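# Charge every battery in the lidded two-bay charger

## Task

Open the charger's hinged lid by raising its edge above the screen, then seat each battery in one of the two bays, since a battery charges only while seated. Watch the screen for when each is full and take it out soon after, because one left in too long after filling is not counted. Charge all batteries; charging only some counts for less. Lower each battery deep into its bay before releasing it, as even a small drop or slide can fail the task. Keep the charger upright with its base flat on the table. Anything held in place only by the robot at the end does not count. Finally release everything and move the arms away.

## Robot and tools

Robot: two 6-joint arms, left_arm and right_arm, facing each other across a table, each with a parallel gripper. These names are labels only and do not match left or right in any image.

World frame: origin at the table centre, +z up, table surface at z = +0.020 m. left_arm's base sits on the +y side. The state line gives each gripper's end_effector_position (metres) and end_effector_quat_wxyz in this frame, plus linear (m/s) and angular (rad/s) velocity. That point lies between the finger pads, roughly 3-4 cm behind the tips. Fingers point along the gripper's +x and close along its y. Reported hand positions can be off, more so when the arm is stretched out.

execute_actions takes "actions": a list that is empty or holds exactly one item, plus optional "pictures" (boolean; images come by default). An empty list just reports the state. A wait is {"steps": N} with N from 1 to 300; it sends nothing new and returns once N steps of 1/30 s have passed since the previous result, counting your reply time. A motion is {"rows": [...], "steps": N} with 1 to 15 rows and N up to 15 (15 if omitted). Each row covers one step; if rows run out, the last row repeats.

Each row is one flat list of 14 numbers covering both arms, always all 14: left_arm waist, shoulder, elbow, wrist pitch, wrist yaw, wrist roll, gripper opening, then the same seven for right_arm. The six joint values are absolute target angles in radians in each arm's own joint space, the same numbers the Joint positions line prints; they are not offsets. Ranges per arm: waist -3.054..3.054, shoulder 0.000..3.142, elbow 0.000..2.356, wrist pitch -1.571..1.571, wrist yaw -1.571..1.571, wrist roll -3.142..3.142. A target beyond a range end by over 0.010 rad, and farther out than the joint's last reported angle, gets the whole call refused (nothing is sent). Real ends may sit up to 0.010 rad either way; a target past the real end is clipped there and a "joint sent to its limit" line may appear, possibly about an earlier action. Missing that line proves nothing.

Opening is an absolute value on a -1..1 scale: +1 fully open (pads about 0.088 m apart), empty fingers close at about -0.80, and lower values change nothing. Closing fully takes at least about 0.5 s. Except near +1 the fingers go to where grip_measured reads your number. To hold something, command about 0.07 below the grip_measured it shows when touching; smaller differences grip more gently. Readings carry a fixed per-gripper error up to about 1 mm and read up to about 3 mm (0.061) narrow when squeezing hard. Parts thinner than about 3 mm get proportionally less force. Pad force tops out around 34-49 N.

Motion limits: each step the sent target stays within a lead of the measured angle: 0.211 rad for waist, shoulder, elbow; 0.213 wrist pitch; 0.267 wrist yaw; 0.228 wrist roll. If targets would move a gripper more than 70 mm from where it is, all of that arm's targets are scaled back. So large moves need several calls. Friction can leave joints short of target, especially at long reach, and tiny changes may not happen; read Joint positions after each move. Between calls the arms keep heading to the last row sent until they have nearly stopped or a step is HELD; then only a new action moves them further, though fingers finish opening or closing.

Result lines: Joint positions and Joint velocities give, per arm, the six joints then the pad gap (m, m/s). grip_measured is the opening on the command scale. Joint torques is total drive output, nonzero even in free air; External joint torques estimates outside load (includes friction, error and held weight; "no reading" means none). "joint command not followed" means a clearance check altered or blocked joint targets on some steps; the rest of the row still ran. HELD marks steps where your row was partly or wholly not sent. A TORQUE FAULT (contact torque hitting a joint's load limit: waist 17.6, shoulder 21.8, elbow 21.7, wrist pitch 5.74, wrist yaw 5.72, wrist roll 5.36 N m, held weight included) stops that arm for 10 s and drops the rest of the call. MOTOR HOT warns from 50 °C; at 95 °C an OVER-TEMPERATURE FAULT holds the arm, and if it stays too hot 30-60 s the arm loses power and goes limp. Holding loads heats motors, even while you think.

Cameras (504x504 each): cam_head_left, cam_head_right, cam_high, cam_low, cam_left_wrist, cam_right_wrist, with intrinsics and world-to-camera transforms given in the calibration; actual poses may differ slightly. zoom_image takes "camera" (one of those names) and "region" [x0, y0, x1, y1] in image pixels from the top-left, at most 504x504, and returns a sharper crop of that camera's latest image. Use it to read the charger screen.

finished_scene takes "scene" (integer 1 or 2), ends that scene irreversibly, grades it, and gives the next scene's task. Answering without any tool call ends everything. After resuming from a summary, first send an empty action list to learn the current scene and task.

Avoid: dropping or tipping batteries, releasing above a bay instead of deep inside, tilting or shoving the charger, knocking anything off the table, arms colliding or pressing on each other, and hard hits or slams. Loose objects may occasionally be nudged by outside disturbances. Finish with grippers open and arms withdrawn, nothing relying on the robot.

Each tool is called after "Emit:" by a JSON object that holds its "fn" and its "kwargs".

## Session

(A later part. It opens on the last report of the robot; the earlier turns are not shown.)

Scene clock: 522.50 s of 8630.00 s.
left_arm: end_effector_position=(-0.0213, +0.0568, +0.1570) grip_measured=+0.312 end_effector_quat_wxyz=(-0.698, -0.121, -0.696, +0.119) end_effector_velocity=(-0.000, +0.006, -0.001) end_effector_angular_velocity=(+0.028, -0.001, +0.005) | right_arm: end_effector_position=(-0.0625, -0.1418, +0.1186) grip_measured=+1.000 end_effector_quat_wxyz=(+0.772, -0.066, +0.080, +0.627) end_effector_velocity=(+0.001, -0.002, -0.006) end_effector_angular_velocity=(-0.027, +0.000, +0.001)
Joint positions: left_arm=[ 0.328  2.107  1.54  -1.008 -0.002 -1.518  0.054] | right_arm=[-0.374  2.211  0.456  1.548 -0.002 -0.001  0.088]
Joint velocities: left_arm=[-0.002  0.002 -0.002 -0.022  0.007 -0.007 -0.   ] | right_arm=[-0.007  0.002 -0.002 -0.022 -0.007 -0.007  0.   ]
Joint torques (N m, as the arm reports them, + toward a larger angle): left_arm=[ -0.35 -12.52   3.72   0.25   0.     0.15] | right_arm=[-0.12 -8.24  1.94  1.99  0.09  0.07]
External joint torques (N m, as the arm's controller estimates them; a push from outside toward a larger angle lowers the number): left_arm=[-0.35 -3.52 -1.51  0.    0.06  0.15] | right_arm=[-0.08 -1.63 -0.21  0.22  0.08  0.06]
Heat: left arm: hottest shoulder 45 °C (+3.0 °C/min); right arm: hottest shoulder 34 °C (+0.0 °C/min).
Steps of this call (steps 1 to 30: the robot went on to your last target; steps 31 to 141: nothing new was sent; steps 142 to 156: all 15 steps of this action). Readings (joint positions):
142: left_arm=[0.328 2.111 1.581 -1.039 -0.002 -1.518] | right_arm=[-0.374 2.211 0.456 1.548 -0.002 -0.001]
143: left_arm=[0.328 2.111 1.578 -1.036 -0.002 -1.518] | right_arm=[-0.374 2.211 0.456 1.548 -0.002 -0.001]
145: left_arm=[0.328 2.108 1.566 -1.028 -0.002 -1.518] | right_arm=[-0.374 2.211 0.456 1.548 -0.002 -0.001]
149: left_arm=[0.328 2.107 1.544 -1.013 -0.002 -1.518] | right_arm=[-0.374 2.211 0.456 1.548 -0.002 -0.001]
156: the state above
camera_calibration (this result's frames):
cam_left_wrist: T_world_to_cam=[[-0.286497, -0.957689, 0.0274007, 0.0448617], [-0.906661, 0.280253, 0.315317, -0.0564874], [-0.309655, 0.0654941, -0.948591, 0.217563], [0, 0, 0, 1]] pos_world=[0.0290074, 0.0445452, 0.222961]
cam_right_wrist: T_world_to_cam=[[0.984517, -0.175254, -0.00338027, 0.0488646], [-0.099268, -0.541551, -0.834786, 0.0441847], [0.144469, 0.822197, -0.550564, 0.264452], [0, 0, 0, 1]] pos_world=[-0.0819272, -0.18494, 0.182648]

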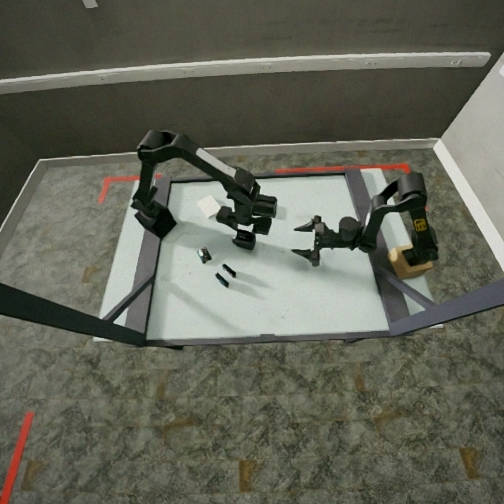

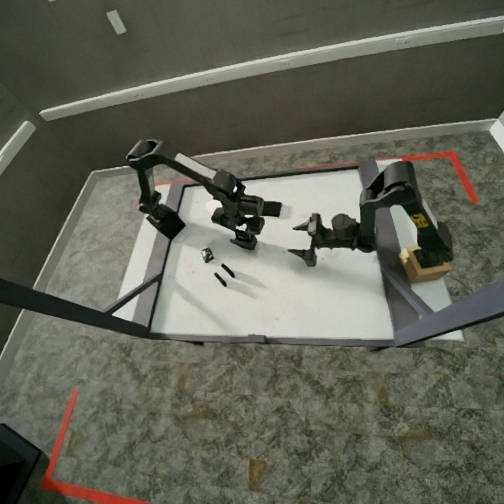

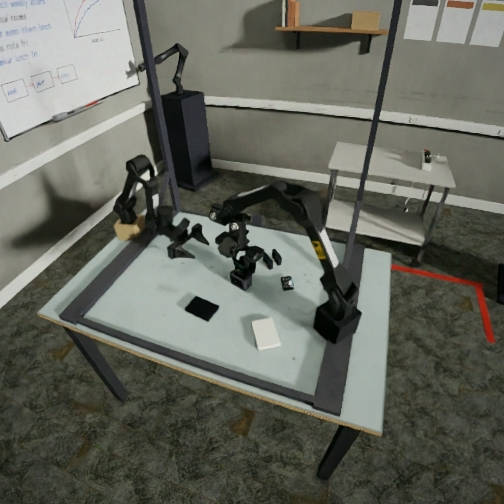

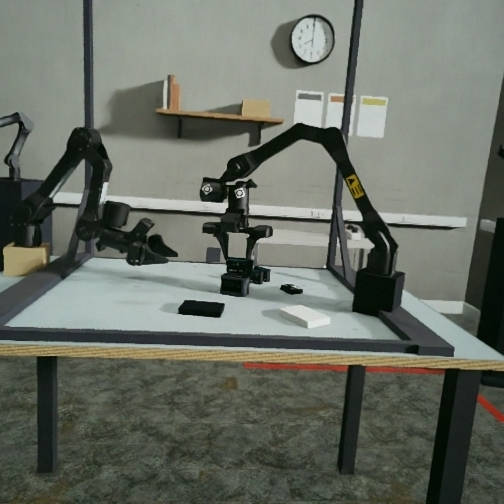

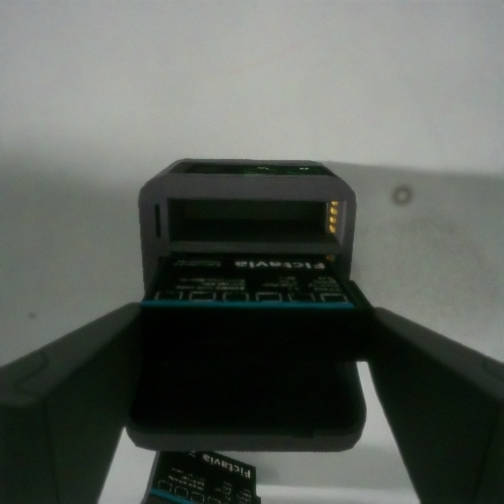

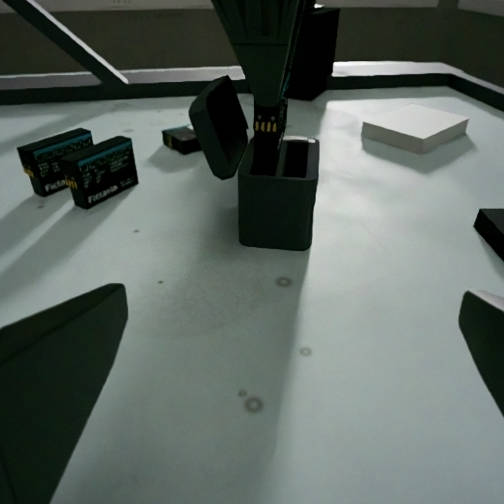

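Emit:
{"fn": "execute_actions", "kwargs": {"actions": [{"rows":[[0.322,2.11,1.537,-1.004,0,-1.515,0.245,-0.375,2.2,0.45,1.55,0,0,1],[0.322,2.116,1.537,-1.004,0,-1.515,0.245,-0.375,2.2,0.45,1.55,0,0,1],[0.322,2.119,1.535,-1.0,0,-1.515,0.245,-0.375,2.2,0.45,1.55,0,0,1],[0.322,2.122,1.531,-0.994,0,-1.515,0.245,-0.375,2.2,0.45,1.55,0,0,1],[0.322,2.125,1.527,-0.987,0,-1.515,0.245,-0.375,2.2,0.45,1.55,0,0,1],[0.322,2.127,1.523,-0.981,0,-1.515,0.245,-0.375,2.2,0.45,1.55,0,0,1]],"steps":15}]}}

Emit:
{"fn": "zoom_image", "kwargs": {"camera": "cam_right_wrist", "region": [215, 60, 355, 200]}}

Emit:
{"fn": "zoom_image", "kwargs": {"camera": "cam_left_wrist", "region": [120, 150, 380, 330]}}

Scene clock: 527.50 s of 8630.00 s.
left_arm: end_effector_position=(-0.0229, +0.0564, +0.1505) grip_measured=+0.312 end_effector_quat_wxyz=(-0.697, -0.121, -0.696, +0.121) end_effector_velocity=(-0.000, -0.001, +0.000) end_effector_angular_velocity=(-0.009, -0.005, -0.010) | right_arm: end_effector_position=(-0.0625, -0.1418, +0.1186) grip_measured=+1.000 end_effector_quat_wxyz=(+0.772, -0.066, +0.080, +0.627) end_effector_velocity=(+0.002, -0.000, -0.002) end_effector_angular_velocity=(-0.012, -0.021, -0.005)
Joint positions: left_arm=[ 0.325  2.116  1.527 -0.983 -0.002 -1.518  0.054] | right_arm=[-0.374  2.211  0.456  1.548 -0.002 -0.001  0.088]
Joint velocities: left_arm=[-0.002 -0.002 -0.002  0.007 -0.007  0.007 -0.   ] | right_arm=[-0.002  0.002  0.002 -0.007  0.007 -0.022  0.   ]
Joint torques (N m, as the arm reports them, + toward a larger angle): left_arm=[-0.29 -9.    3.78  0.24  0.02  0.17] | right_arm=[-0.11 -8.24  1.93  1.99  0.09  0.07]
External joint torques (N m, as the arm's controller estimates them; a push from outside toward a larger angle lowers the number): left_arm=[-0.29  0.06 -1.46 -0.03  0.08  0.16] | right_arm=[-0.09 -1.65 -0.22  0.22  0.08  0.06]
Heat: left arm: hottest shoulder 46 °C (+4.0 °C/min); right arm: hottest shoulder 34 °C (+0.0 °C/min).
Steps of this call (steps 1 to 15: the robot went on to your last target; steps 16 to 135: nothing new was sent; steps 136 to 150: all 15 steps of this action). Readings (joint positions):
136: left_arm=[0.328 2.107 1.540 -1.007 -0.002 -1.518] | right_arm=[-0.374 2.211 0.456 1.548 -0.002 -0.001]
137: left_arm=[0.328 2.107 1.540 -1.007 -0.002 -1.518] | right_arm=[-0.374 2.211 0.456 1.548 -0.002 -0.001]
139: left_arm=[0.326 2.107 1.540 -1.003 -0.002 -1.518] | right_arm=[-0.374 2.211 0.456 1.548 -0.002 -0.001]
143: left_arm=[0.325 2.110 1.532 -0.988 -0.002 -1.518] | right_arm=[-0.374 2.211 0.456 1.548 -0.002 -0.001]
150: the state above
camera_calibration (this result's frames):
cam_left_wrist: T_world_to_cam=[[-0.289761, -0.956627, 0.0300699, 0.043692], [-0.905451, 0.28417, 0.315286, -0.055897], [-0.310156, 0.0641308, -0.94852, 0.210995], [0, 0, 0, 1]] pos_world=[0.0274896, 0.04415, 0.216442]
cam_right_wrist: T_world_to_cam=[[0.984517, -0.175254, -0.00338027, 0.0488646], [-0.099268, -0.541551, -0.834786, 0.0441847], [0.144469, 0.822197, -0.550564, 0.264452], [0, 0, 0, 1]] pos_world=[-0.0819272, -0.18494, 0.182648]

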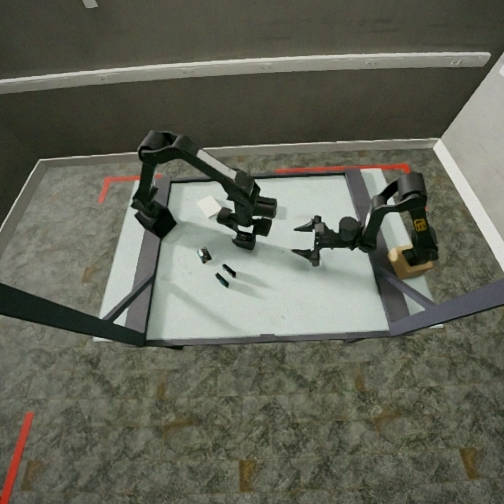

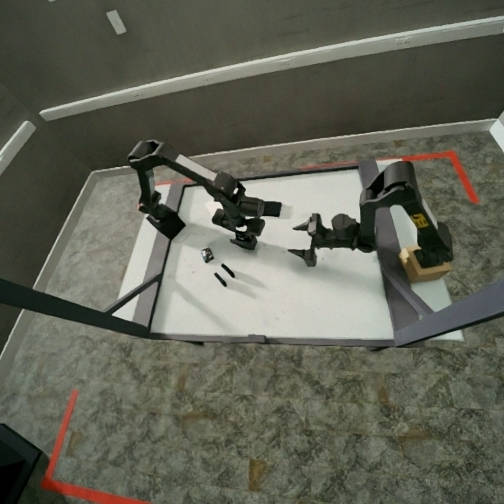

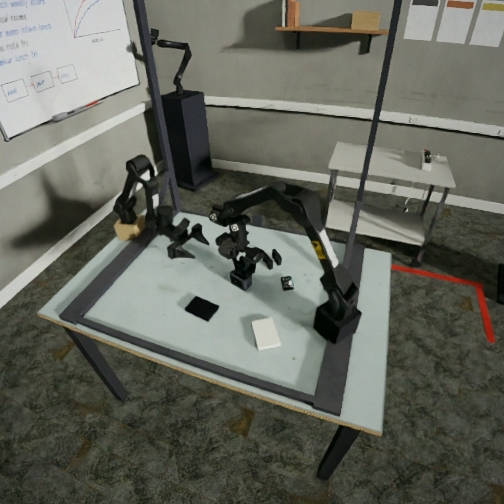

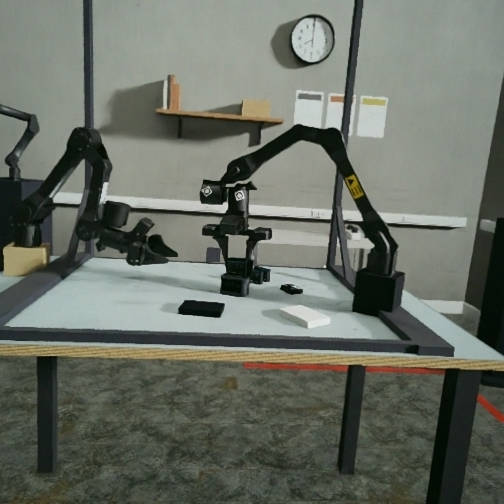

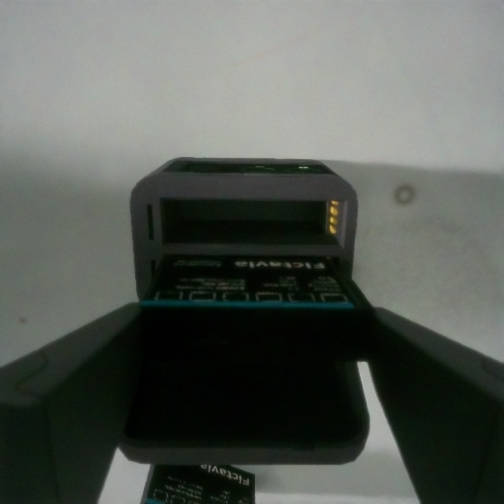

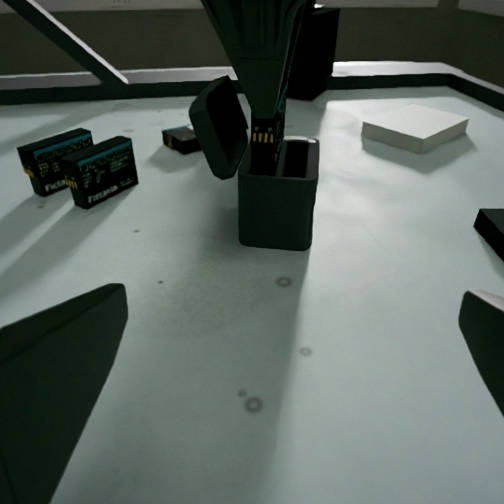

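Region (215, 60, 355, 200) of cam_right_wrist's 504x504 image, scaled by 3.600, with more detail than that image has.

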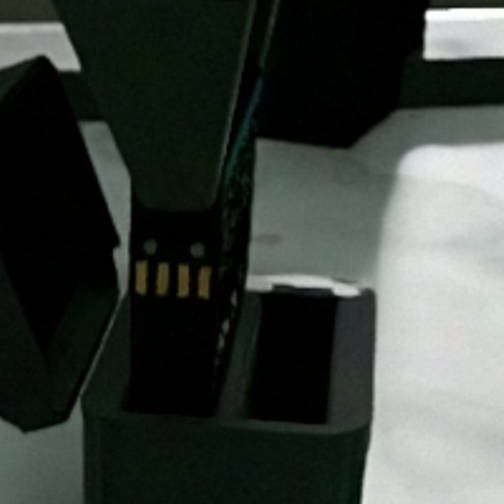

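Region (120, 150, 380, 330) of cam_left_wrist's 504x504 image, scaled by 1.938, with more detail than that image has; it fills the top 349 rows of this view, and the rest is white.

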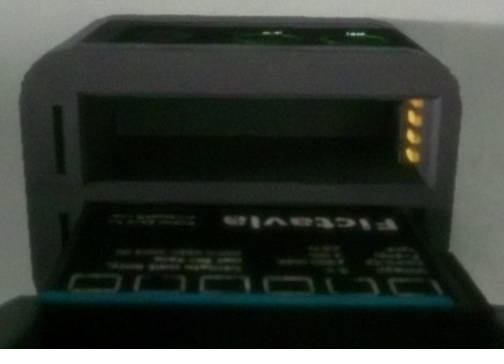

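Emit:
{"fn": "execute_actions", "kwargs": {"actions": [{"rows":[[0.322,2.13,1.518,-0.976,0,-1.515,0.245,-0.375,2.2,0.45,1.55,0,0,1],[0.322,2.132,1.514,-0.97,0,-1.515,0.245,-0.375,2.2,0.45,1.55,0,0,1],[0.322,2.135,1.509,-0.963,0,-1.515,0.245,-0.375,2.2,0.45,1.55,0,0,1],[0.322,2.137,1.505,-0.956,0,-1.515,0.245,-0.375,2.2,0.45,1.55,0,0,1],[0.322,2.14,1.5,-0.949,0,-1.515,0.245,-0.375,2.2,0.45,1.55,0,0,1],[0.322,2.143,1.496,-0.942,0,-1.515,0.245,-0.375,2.2,0.45,1.55,0,0,1],[0.322,2.145,1.491,-0.935,0,-1.515,0.245,-0.375,2.2,0.45,1.55,0,0,1],[0.322,2.148,1.487,-0.928,0,-1.515,0.245,-0.375,2.2,0.45,1.55,0,0,1],[0.322,2.151,1.482,-0.92,0,-1.515,0.245,-0.375,2.2,0.45,1.55,0,0,1],[0.322,2.154,1.478,-0.913,0,-1.515,0.245,-0.375,2.2,0.45,1.55,0,0,1]],"steps":15}]}}

Scene clock: 532.63 s of 8630.00 s.
left_arm: end_effector_position=(-0.0234, +0.0567, +0.1315) grip_measured=+0.312 end_effector_quat_wxyz=(-0.697, -0.121, -0.697, +0.122) end_effector_velocity=(+0.000, +0.000, -0.003) end_effector_angular_velocity=(-0.009, -0.005, +0.005) | right_arm: end_effector_position=(-0.0625, -0.1418, +0.1186) grip_measured=+1.000 end_effector_quat_wxyz=(+0.772, -0.066, +0.080, +0.627) end_effector_velocity=(-0.003, -0.001, -0.004) end_effector_angular_velocity=(-0.022, +0.002, +0.021)
Joint positions: left_arm=[ 0.324  2.14   1.486 -0.915  0.    -1.518  0.054] | right_arm=[-0.374  2.211  0.456  1.548 -0.002 -0.001  0.088]
Joint velocities: left_arm=[-0.002 -0.002 -0.017  0.022 -0.007 -0.007 -0.   ] | right_arm=[-0.002 -0.002 -0.002 -0.022 -0.022 -0.007  0.   ]
Joint torques (N m, as the arm reports them, + toward a larger angle): left_arm=[-0.18 -8.91  3.27  0.11 -0.08  0.15] | right_arm=[-0.11 -8.24  1.94  1.99  0.09  0.07]
External joint torques (N m, as the arm's controller estimates them; a push from outside toward a larger angle lowers the number): left_arm=[-0.19  0.37 -1.95 -0.18 -0.02  0.15] | right_arm=[-0.12 -1.64 -0.21  0.22  0.1   0.06]
Heat: left arm: hottest shoulder 45 °C (+3.0 °C/min); right arm: hottest shoulder 34 °C (+0.0 °C/min).
Steps of this call (steps 1 to 15: the robot went on to your last target; steps 16 to 139: nothing new was sent; steps 140 to 154: all 15 steps of this action). Readings (joint positions):
140: left_arm=[0.325 2.116 1.527 -0.982 -0.002 -1.518] | right_arm=[-0.374 2.211 0.456 1.548 -0.002 -0.001]
141: left_arm=[0.325 2.116 1.526 -0.979 -0.002 -1.518] | right_arm=[-0.374 2.211 0.456 1.548 -0.002 -0.001]
143: left_arm=[0.325 2.117 1.520 -0.970 -0.002 -1.518] | right_arm=[-0.374 2.211 0.456 1.548 -0.002 -0.001]
147: left_arm=[0.324 2.126 1.504 -0.946 0.000 -1.518] | right_arm=[-0.374 2.211 0.456 1.548 -0.002 -0.001]
154: the state above
camera_calibration (this result's frames):
cam_left_wrist: T_world_to_cam=[[-0.290403, -0.956357, 0.0323635, 0.0440623], [-0.904332, 0.285347, 0.317429, -0.0508701], [-0.31281, 0.0629151, -0.94773, 0.19276], [0, 0, 0, 1]] pos_world=[0.0270896, 0.0445274, 0.197406]
cam_right_wrist: T_world_to_cam=[[0.984517, -0.175254, -0.00338027, 0.0488646], [-0.099268, -0.541551, -0.834786, 0.0441847], [0.144469, 0.822197, -0.550564, 0.264452], [0, 0, 0, 1]] pos_world=[-0.0819272, -0.18494, 0.182648]

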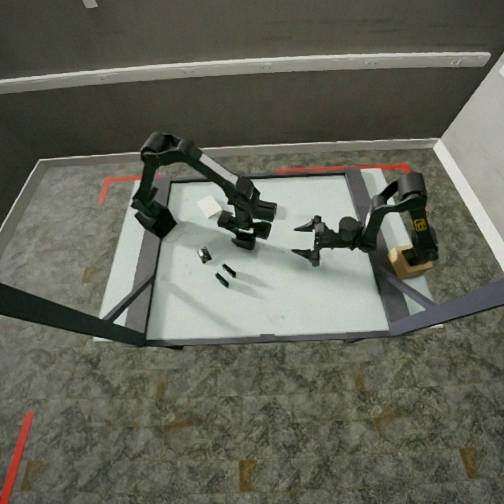

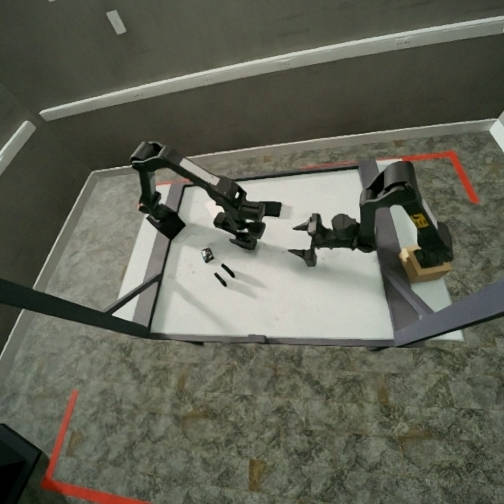

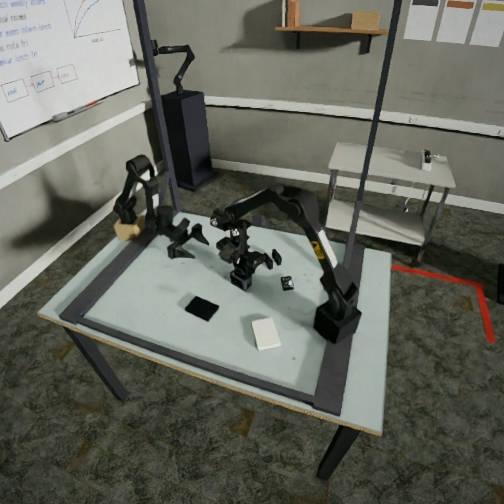

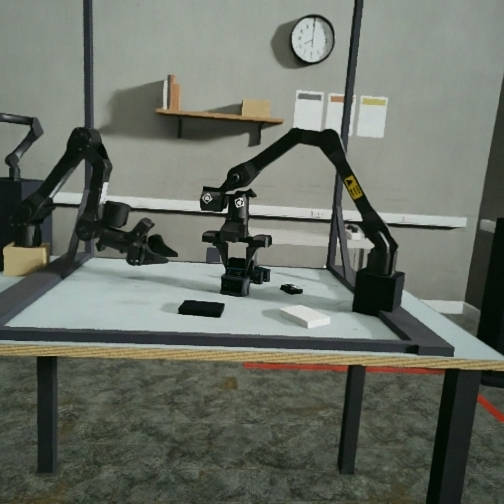

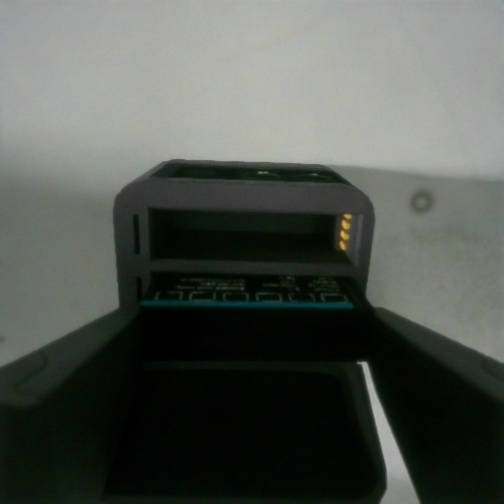

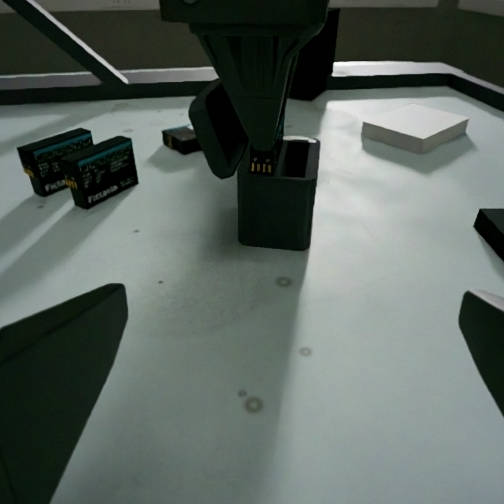

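Emit:
{"fn": "execute_actions", "kwargs": {"actions": [{"rows":[[0.324,2.157,1.474,-0.906,0,-1.515,0.245,-0.375,2.2,0.45,1.55,0,0,1],[0.324,2.16,1.47,-0.899,0,-1.515,0.245,-0.375,2.2,0.45,1.55,0,0,1],[0.324,2.163,1.466,-0.892,0,-1.515,0.245,-0.375,2.2,0.45,1.55,0,0,1],[0.324,2.166,1.462,-0.885,0,-1.515,0.245,-0.375,2.2,0.45,1.55,0,0,1],[0.324,2.169,1.458,-0.878,0,-1.515,0.245,-0.375,2.2,0.45,1.55,0,0,1],[0.324,2.172,1.454,-0.871,0,-1.515,0.245,-0.375,2.2,0.45,1.55,0,0,1],[0.324,2.175,1.45,-0.864,0,-1.515,0.245,-0.375,2.2,0.45,1.55,0,0,1],[0.324,2.178,1.446,-0.857,0,-1.515,0.245,-0.375,2.2,0.45,1.55,0,0,1]],"steps":15}]}}

Scene clock: 535.43 s of 8630.00 s.
left_arm: end_effector_position=(-0.0235, +0.0571, +0.1168) grip_measured=+0.312 end_effector_quat_wxyz=(-0.696, -0.120, -0.697, +0.123) end_effector_velocity=(+0.001, +0.002, -0.002) end_effector_angular_velocity=(+0.000, -0.008, +0.005) | right_arm: end_effector_position=(-0.0625, -0.1418, +0.1186) grip_measured=+1.000 end_effector_quat_wxyz=(+0.772, -0.066, +0.080, +0.627) end_effector_velocity=(+0.002, -0.001, +0.002) end_effector_angular_velocity=(+0.009, +0.007, -0.002)
Joint positions: left_arm=[ 0.324  2.161  1.455 -0.859  0.001 -1.518  0.054] | right_arm=[-0.374  2.211  0.456  1.548 -0.002 -0.001  0.088]
Joint velocities: left_arm=[-0.002 -0.002 -0.012  0.007 -0.007 -0.007  0.   ] | right_arm=[-0.007 -0.002 -0.002  0.007 -0.007  0.007  0.   ]
Joint torques (N m, as the arm reports them, + toward a larger angle): left_arm=[ 0.11 -8.52  3.27  0.23 -0.13  0.16] | right_arm=[-0.11 -8.24  1.93  1.99  0.09  0.07]
External joint torques (N m, as the arm's controller estimates them; a push from outside toward a larger angle lowers the number): left_arm=[ 0.12  0.61 -1.73 -0.03 -0.08  0.16] | right_arm=[-0.09 -1.63 -0.21  0.22  0.09  0.06]
Heat: left arm: hottest shoulder 45 °C (+2.0 °C/min); right arm: hottest shoulder 34 °C (+0.0 °C/min).
Steps of this call (steps 1 to 15: the robot went on to your last target; steps 16 to 69: nothing new was sent; steps 70 to 84: all 15 steps of this action). Readings (joint positions):
70: left_arm=[0.324 2.141 1.484 -0.912 0.000 -1.518] | right_arm=[-0.374 2.211 0.456 1.548 -0.002 -0.001]
71: left_arm=[0.324 2.141 1.482 -0.910 0.000 -1.518] | right_arm=[-0.374 2.211 0.456 1.548 -0.002 -0.001]
73: left_arm=[0.324 2.144 1.477 -0.900 0.000 -1.518] | right_arm=[-0.374 2.211 0.456 1.548 -0.002 -0.001]
77: left_arm=[0.324 2.156 1.462 -0.873 0.001 -1.518] | right_arm=[-0.374 2.211 0.456 1.548 -0.002 -0.001]
84: the state above
camera_calibration (this result's frames):
cam_left_wrist: T_world_to_cam=[[-0.290336, -0.956255, 0.0357977, 0.0444933], [-0.903667, 0.286291, 0.318469, -0.0465123], [-0.314786, 0.0601137, -0.947257, 0.178785], [0, 0, 0, 1]] pos_world=[0.0271654, 0.0451156, 0.182576]
cam_right_wrist: T_world_to_cam=[[0.984517, -0.175254, -0.00338027, 0.0488646], [-0.099268, -0.541551, -0.834786, 0.0441847], [0.144469, 0.822197, -0.550564, 0.264452], [0, 0, 0, 1]] pos_world=[-0.0819272, -0.18494, 0.182648]

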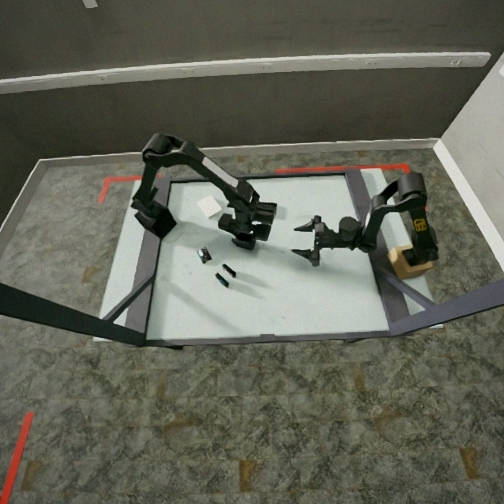

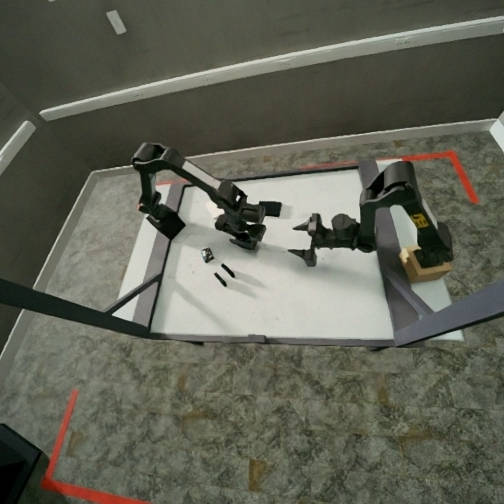

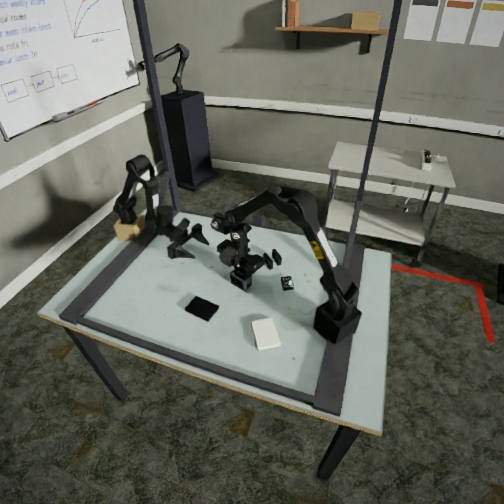

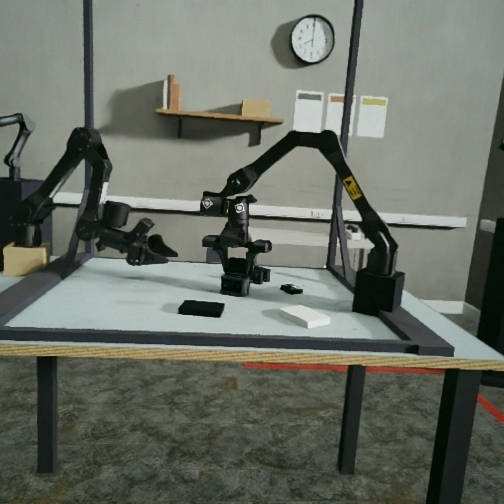

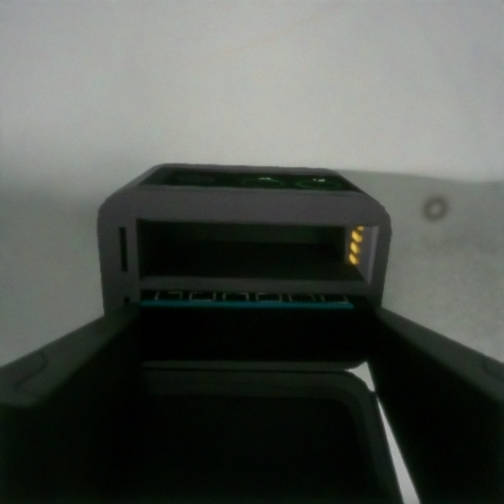

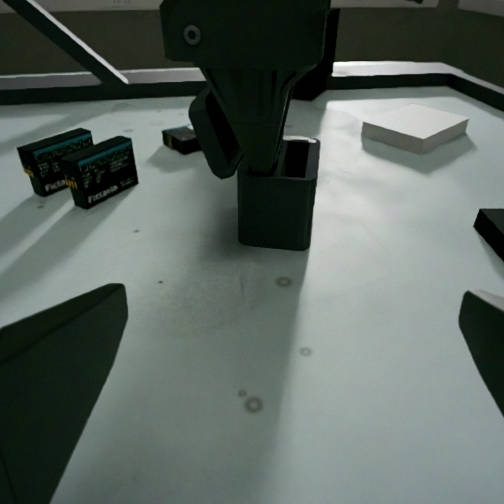

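A bit more.

Emit:
{"fn": "execute_actions", "kwargs": {"actions": [{"rows":[[0.325,2.181,1.443,-0.852,0,-1.515,0.245,-0.375,2.2,0.45,1.55,0,0,1],[0.325,2.184,1.44,-0.847,0,-1.515,0.245,-0.375,2.2,0.45,1.55,0,0,1]],"steps":12}]}}

Emit:
{"fn": "zoom_image", "kwargs": {"camera": "cam_low", "region": [205, 250, 265, 310]}}

Scene clock: 537.90 s of 8630.00 s.
left_arm: end_effector_position=(-0.0235, +0.0573, +0.1141) grip_measured=+0.312 end_effector_quat_wxyz=(-0.696, -0.119, -0.697, +0.123) end_effector_velocity=(-0.003, +0.003, +0.000) end_effector_angular_velocity=(+0.013, +0.019, +0.005) | right_arm: end_effector_position=(-0.0625, -0.1418, +0.1186) grip_measured=+1.000 end_effector_quat_wxyz=(+0.772, -0.066, +0.080, +0.627) end_effector_velocity=(+0.001, -0.002, +0.001) end_effector_angular_velocity=(+0.001, -0.006, +0.001)
Joint positions: left_arm=[ 0.324  2.164  1.448 -0.85   0.002 -1.518  0.054] | right_arm=[-0.374  2.211  0.456  1.548 -0.002 -0.001  0.088]
Joint velocities: left_arm=[-0.002 -0.002 -0.002 -0.007  0.022 -0.007 -0.   ] | right_arm=[-0.007 -0.002 -0.007  0.007 -0.007 -0.007  0.   ]
Joint torques (N m, as the arm reports them, + toward a larger angle): left_arm=[ 0.1  -8.18  3.01  0.27 -0.14  0.12] | right_arm=[-0.12 -8.24  1.93  1.99  0.09  0.07]
External joint torques (N m, as the arm's controller estimates them; a push from outside toward a larger angle lowers the number): left_arm=[ 0.18  0.93 -1.96  0.   -0.09  0.12] | right_arm=[-0.11 -1.56 -0.22  0.19  0.09  0.06]
Heat: left arm: hottest shoulder 45 °C (+2.0 °C/min); right arm: hottest shoulder 34 °C (+0.0 °C/min).
Steps of this call (steps 1 to 15: the robot went on to your last target; steps 16 to 62: nothing new was sent; steps 63 to 74: all 12 steps of this action). Readings (joint positions):
63: left_arm=[0.324 2.161 1.453 -0.858 0.001 -1.518] | right_arm=[-0.374 2.211 0.456 1.548 -0.002 -0.001]
64: left_arm=[0.324 2.161 1.452 -0.856 0.001 -1.518] | right_arm=[-0.374 2.211 0.456 1.548 -0.002 -0.001]
66: left_arm=[0.324 2.163 1.450 -0.851 0.001 -1.518] | right_arm=[-0.374 2.211 0.456 1.548 -0.002 -0.001]
70: left_arm=[0.324 2.164 1.448 -0.850 0.002 -1.518] | right_arm=[-0.374 2.211 0.456 1.548 -0.002 -0.001]
74: the state above
camera_calibration (this result's frames):
cam_left_wrist: T_world_to_cam=[[-0.290321, -0.956245, 0.0361798, 0.0447994], [-0.903515, 0.286375, 0.318825, -0.0457685], [-0.315236, 0.0598725, -0.947123, 0.176254], [0, 0, 0, 1]] pos_world=[0.0272153, 0.0453934, 0.179906]
cam_right_wrist: T_world_to_cam=[[0.984517, -0.175254, -0.00338027, 0.0488646], [-0.099268, -0.541551, -0.834786, 0.0441847], [0.144469, 0.822197, -0.550564, 0.264452], [0, 0, 0, 1]] pos_world=[-0.0819272, -0.18494, 0.182648]

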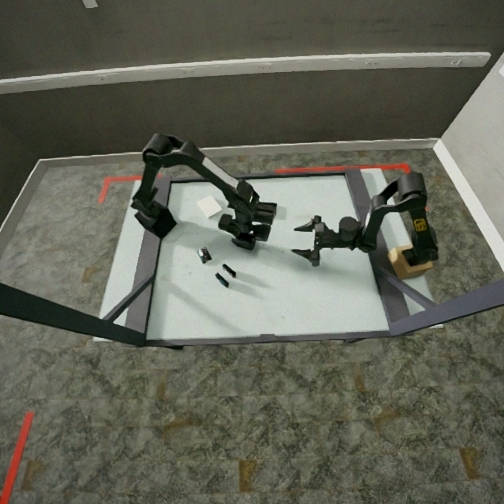

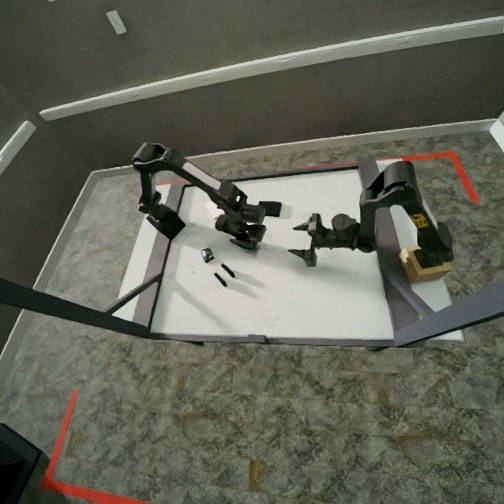

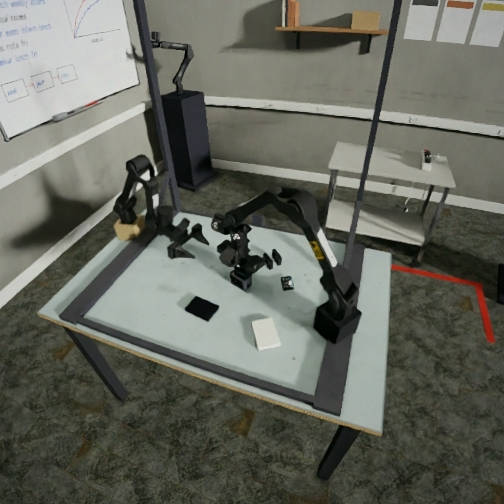

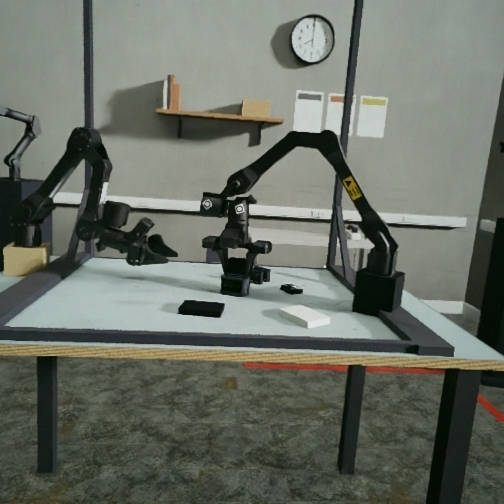

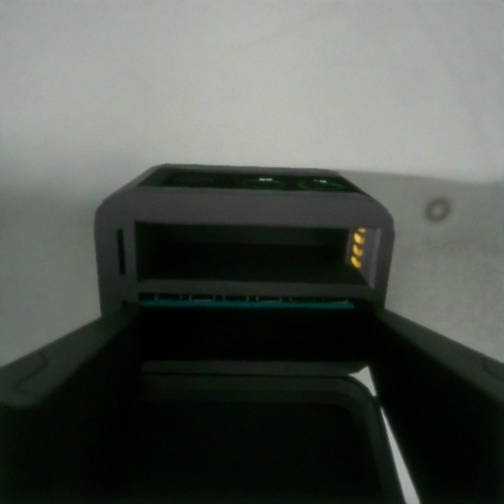

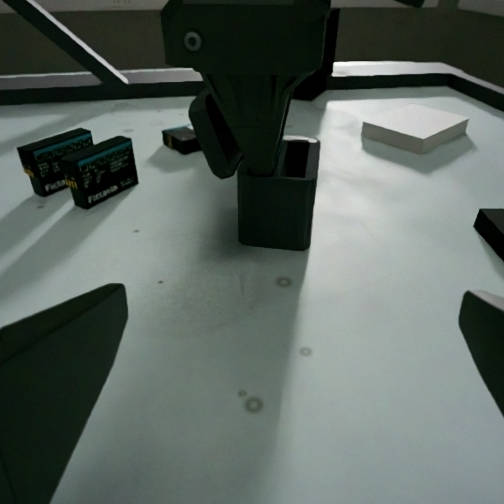

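Region (205, 250, 265, 310) of cam_low's 504x504 image, scaled by 8.400, with more detail than that image has.

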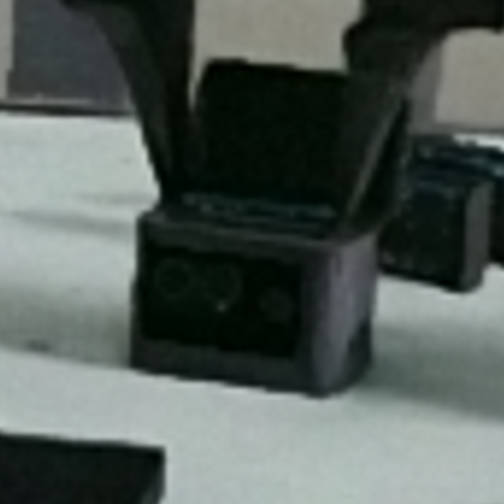

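Seated. Release, lift, view pose.

Emit:
{"fn": "execute_actions", "kwargs": {"actions": [{"rows":[[0.324,2.175,1.444,-0.85,0,-1.515,0.27,-0.375,2.2,0.45,1.55,0,0,1],[0.324,2.175,1.444,-0.85,0,-1.515,0.29,-0.375,2.2,0.45,1.55,0,0,1],[0.324,2.175,1.444,-0.85,0,-1.515,0.31,-0.375,2.2,0.45,1.55,0,0,1],[0.324,2.175,1.444,-0.85,0,-1.515,0.33,-0.375,2.2,0.45,1.55,0,0,1],[0.324,2.175,1.444,-0.85,0,-1.515,0.35,-0.375,2.2,0.45,1.55,0,0,1],[0.324,2.175,1.444,-0.85,0,-1.515,0.38,-0.375,2.2,0.45,1.55,0,0,1],[0.324,2.175,1.444,-0.85,0,-1.515,0.42,-0.375,2.2,0.45,1.55,0,0,1],[0.324,2.175,1.444,-0.85,0,-1.515,0.46,-0.375,2.2,0.45,1.55,0,0,1],[0.324,2.175,1.444,-0.85,0,-1.515,0.46,-0.375,2.2,0.45,1.55,0,0,1],[0.324,2.175,1.444,-0.85,0,-1.515,0.46,-0.375,2.2,0.45,1.55,0,0,1],[0.324,2.145,1.45,-0.852,0,-1.515,0.46,-0.375,2.2,0.45,1.55,0,0,1],[0.324,2.138,1.46,-0.865,0,-1.515,0.46,-0.375,2.2,0.45,1.55,0,0,1],[0.324,2.131,1.47,-0.88,0,-1.515,0.46,-0.375,2.2,0.45,1.55,0,0,1],[0.324,2.124,1.48,-0.897,0,-1.515,0.46,-0.375,2.2,0.45,1.55,0,0,1],[0.324,2.117,1.49,-0.914,0,-1.515,0.46,-0.375,2.2,0.45,1.55,0,0,1]],"steps":15}], "pictures": false}}

Emit:
{"fn": "execute_actions", "kwargs": {"actions": [{"rows":[[0.324,2.11,1.5,-0.93,0,-1.515,0.46,-0.375,2.2,0.45,1.55,0,0,1],[0.324,2.103,1.51,-0.947,0,-1.515,0.46,-0.375,2.2,0.45,1.55,0,0,1],[0.324,2.1,1.52,-0.96,0,-1.515,0.46,-0.375,2.2,0.45,1.55,0,0,1],[0.324,2.1,1.52,-0.96,0,-1.515,0.46,-0.375,2.2,0.45,1.55,0,0,1],[0.324,2.1,1.52,-0.96,0,-1.515,0.46,-0.375,2.2,0.45,1.55,0,0,1],[0.324,2.1,1.52,-0.96,0,-1.515,0.46,-0.375,2.2,0.45,1.55,0,0,1],[0.36,2.1,1.52,-0.96,0,-1.48,0.46,-0.375,2.2,0.45,1.55,0,0,1],[0.4,2.1,1.52,-0.96,0,-1.44,0.46,-0.375,2.2,0.45,1.55,0,0,1],[0.44,2.1,1.52,-0.96,0,-1.4,0.46,-0.375,2.2,0.45,1.55,0,0,1],[0.48,2.1,1.52,-0.96,0,-1.36,0.46,-0.375,2.2,0.45,1.55,0,0,1],[0.5,2.1,1.52,-0.96,0,-1.36,0.46,-0.375,2.2,0.45,1.55,0,0,1]],"steps":15}], "pictures": false}}

Emit:
{"fn": "execute_actions", "kwargs": {"actions": [{"steps":10}]}}

Emit:
{"fn": "zoom_image", "kwargs": {"camera": "cam_left_wrist", "region": [130, 280, 380, 480]}}

Scene clock: 547.23 s of 8630.00 s.
left_arm: end_effector_position=(-0.0230, +0.0589, +0.1194) grip_measured=+0.452 end_effector_quat_wxyz=(-0.696, -0.123, -0.697, +0.119) end_effector_velocity=(+0.005, +0.008, +0.080) end_effector_angular_velocity=(+0.089, -0.034, +0.010) | right_arm: end_effector_position=(-0.0625, -0.1418, +0.1186) grip_measured=+1.000 end_effector_quat_wxyz=(+0.772, -0.066, +0.080, +0.627) end_effector_velocity=(+0.002, +0.001, +0.003) end_effector_angular_velocity=(+0.011, -0.008, +0.001)
Joint positions: left_arm=[ 0.324  2.157  1.461 -0.879  0.002 -1.518  0.061] | right_arm=[-0.374  2.211  0.456  1.548 -0.002 -0.001  0.088]
Joint velocities: left_arm=[ 0.002 -0.095  0.198 -0.388 -0.007 -0.007  0.003] | right_arm=[-0.007 -0.002  0.002  0.007 -0.007 -0.007  0.   ]
Joint torques (N m, as the arm reports them, + toward a larger angle): left_arm=[  0.06 -13.79   5.37  -0.04  -0.12   0.15] | right_arm=[-0.12 -8.24  1.94  1.99  0.09  0.07]
External joint torques (N m, as the arm's controller estimates them; a push from outside toward a larger angle lowers the number): left_arm=[ 0.   -3.9  -0.02 -0.32 -0.05  0.15] | right_arm=[-0.09 -1.57 -0.26  0.19  0.09  0.06]
Heat: left arm: hottest shoulder 43 °C (+1.0 °C/min); right arm: hottest shoulder 34 °C (+0.0 °C/min).
Steps of this call (steps 1 to 15: the robot went on to your last target; steps 16 to 265: nothing new was sent; steps 266 to 280: all 15 steps of this action). Readings (joint positions):
266: left_arm=[0.324 2.164 1.448 -0.849 0.002 -1.518] | right_arm=[-0.374 2.211 0.456 1.548 -0.002 -0.001]
267: left_arm=[0.324 2.164 1.448 -0.849 0.002 -1.518] | right_arm=[-0.374 2.211 0.456 1.548 -0.002 -0.001]
269: left_arm=[0.324 2.164 1.448 -0.849 0.002 -1.518] | right_arm=[-0.374 2.211 0.456 1.548 -0.002 -0.001]
273: left_arm=[0.324 2.164 1.448 -0.849 0.002 -1.518] | right_arm=[-0.374 2.211 0.456 1.548 -0.002 -0.001]
280: the state above

Scene clock: 547.73 s of 8630.00 s.
left_arm: end_effector_position=(+0.0466, +0.0399, +0.1500) grip_measured=+0.457 end_effector_quat_wxyz=(-0.701, -0.101, -0.697, +0.115) end_effector_velocity=(+0.116, -0.011, +0.000) end_effector_angular_velocity=(+0.007, -0.010, +0.166) | right_arm: end_effector_position=(-0.0625, -0.1418, +0.1186) grip_measured=+1.000 end_effector_quat_wxyz=(+0.772, -0.066, +0.080, +0.627) end_effector_velocity=(-0.002, +0.001, +0.005) end_effector_angular_velocity=(+0.018, -0.021, +0.024)
Joint positions: left_arm=[ 0.505  2.11   1.516 -0.958 -0.004 -1.375  0.061] | right_arm=[-0.374  2.211  0.456  1.548 -0.002 -0.001  0.088]
Joint velocities: left_arm=[ 0.291 -0.002 -0.002 -0.007 -0.007  0.125 -0.   ] | right_arm=[-0.002 -0.002 -0.002  0.022 -0.022 -0.022  0.   ]
Joint torques (N m, as the arm reports them, + toward a larger angle): left_arm=[ -2.99 -11.43   4.69   0.11   0.07   0.18] | right_arm=[-0.11 -8.24  1.94  1.99  0.09  0.07]
External joint torques (N m, as the arm's controller estimates them; a push from outside toward a larger angle lowers the number): left_arm=[-0.39 -2.37 -0.55 -0.18 -0.08  0.16] | right_arm=[-0.14 -1.55 -0.25  0.18  0.09  0.06]
Heat: left arm: hottest shoulder 43 °C (+1.0 °C/min); right arm: hottest shoulder 34 °C (+0.0 °C/min).
Steps of this call (steps 1 to 15: all 15 steps of this action). Readings (joint positions):
1: left_arm=[0.324 2.153 1.468 -0.893 0.002 -1.518] | right_arm=[-0.374 2.211 0.456 1.548 -0.002 -0.001]
2: left_arm=[0.324 2.147 1.477 -0.909 0.002 -1.518] | right_arm=[-0.374 2.211 0.456 1.548 -0.002 -0.001]
4: left_arm=[0.324 2.132 1.494 -0.936 0.002 -1.518] | right_arm=[-0.374 2.211 0.456 1.548 -0.002 -0.001]
8: left_arm=[0.333 2.111 1.514 -0.952 0.003 -1.494] | right_arm=[-0.374 2.211 0.456 1.548 -0.002 -0.001]
15: the state above

Scene clock: 548.07 s of 8630.00 s.
left_arm: end_effector_position=(+0.0448, +0.0403, +0.1500) grip_measured=+0.457 end_effector_quat_wxyz=(-0.699, -0.107, -0.697, +0.120) end_effector_velocity=(+0.002, -0.001, +0.000) end_effector_angular_velocity=(-0.008, -0.007, -0.019) | right_arm: end_effector_position=(-0.0625, -0.1418, +0.1186) grip_measured=+1.000 end_effector_quat_wxyz=(+0.772, -0.066, +0.080, +0.627) end_effector_velocity=(+0.002, -0.001, -0.001) end_effector_angular_velocity=(-0.009, -0.007, -0.008)
Joint positions: left_arm=[ 0.501  2.11   1.516 -0.959 -0.002 -1.364  0.061] | right_arm=[-0.374  2.211  0.456  1.548 -0.002 -0.001  0.088]
Joint velocities: left_arm=[ 0.002 -0.002 -0.002  0.007 -0.007  0.022 -0.   ] | right_arm=[-0.002 -0.002 -0.002 -0.007  0.007 -0.007  0.   ]
Joint torques (N m, as the arm reports them, + toward a larger angle): left_arm=[ -0.13 -11.35   4.89   0.16   0.     0.12] | right_arm=[-0.12 -8.25  1.93  1.99  0.09  0.07]
External joint torques (N m, as the arm's controller estimates them; a push from outside toward a larger angle lowers the number): left_arm=[-0.24 -2.3  -0.39 -0.15  0.07  0.12] | right_arm=[-0.13 -1.64 -0.21  0.21  0.09  0.06]
Heat: left arm: hottest shoulder 44 °C (+2.0 °C/min); right arm: hottest shoulder 34 °C (+0.0 °C/min).
Steps of this call (steps 1 to 10: the robot went on to your last target). Readings (joint positions):
1: left_arm=[0.511 2.110 1.516 -0.958 -0.004 -1.372] | right_arm=[-0.374 2.211 0.456 1.548 -0.002 -0.001]
2: left_arm=[0.512 2.110 1.516 -0.958 -0.004 -1.369] | right_arm=[-0.374 2.211 0.456 1.548 -0.002 -0.001]
4: left_arm=[0.507 2.110 1.516 -0.959 -0.003 -1.366] | right_arm=[-0.374 2.211 0.456 1.548 -0.002 -0.001]
8: left_arm=[0.501 2.110 1.516 -0.959 -0.002 -1.364] | right_arm=[-0.374 2.211 0.456 1.548 -0.002 -0.001]
10: the state above
camera_calibration (this result's frames):
cam_left_wrist: T_world_to_cam=[[-0.268811, -0.962006, 0.0477959, 0.0445805], [-0.910752, 0.270012, 0.312449, 0.0113154], [-0.313483, 0.0404594, -0.948731, 0.23368], [0, 0, 0, 1]] pos_world=[0.095544, 0.0303769, 0.216033]
cam_right_wrist: T_world_to_cam=[[0.984517, -0.175254, -0.00338027, 0.0488646], [-0.099268, -0.541551, -0.834786, 0.0441847], [0.144469, 0.822197, -0.550564, 0.264452], [0, 0, 0, 1]] pos_world=[-0.0819272, -0.18494, 0.182648]

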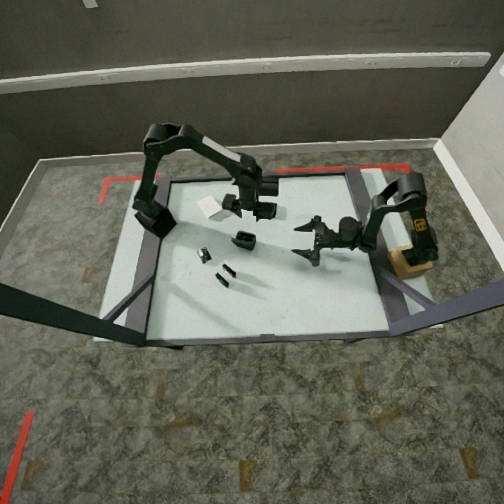

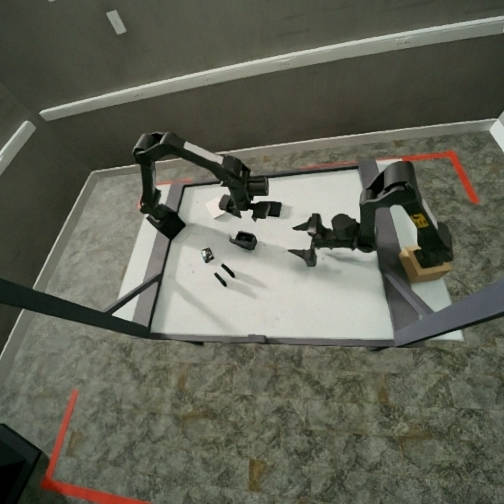

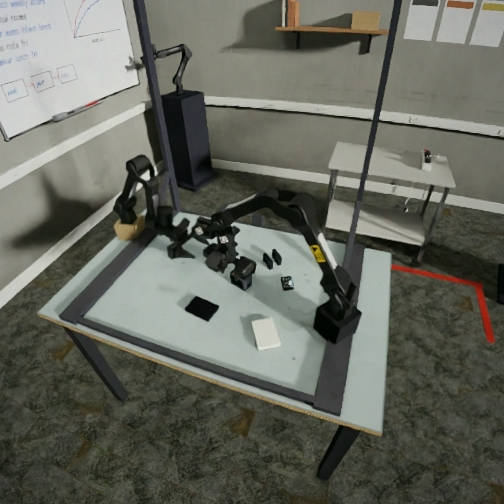

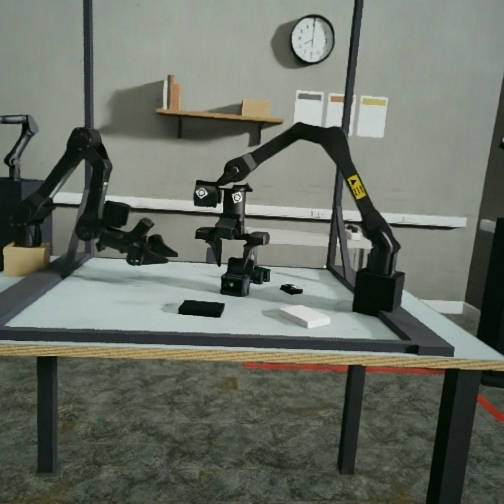

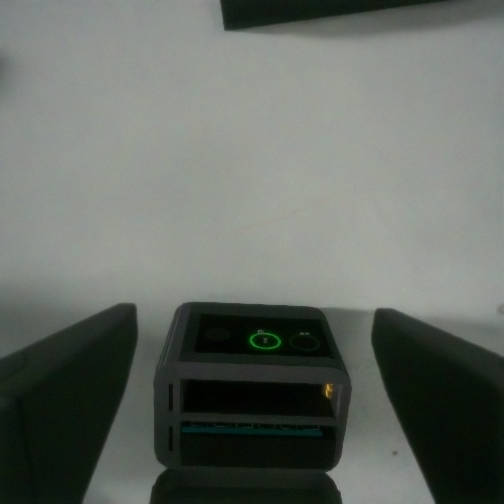

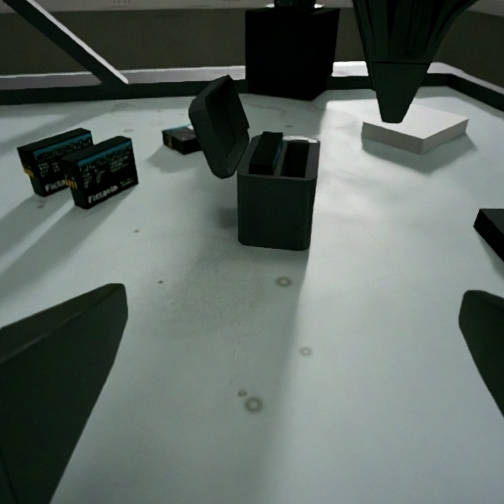

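Region (130, 280, 380, 480) of cam_left_wrist's 504x504 image, scaled by 2.016, with more detail than that image has; it fills the top 403 rows of this view, and the rest is white.

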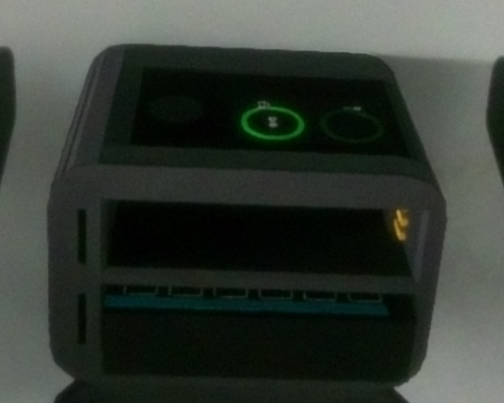

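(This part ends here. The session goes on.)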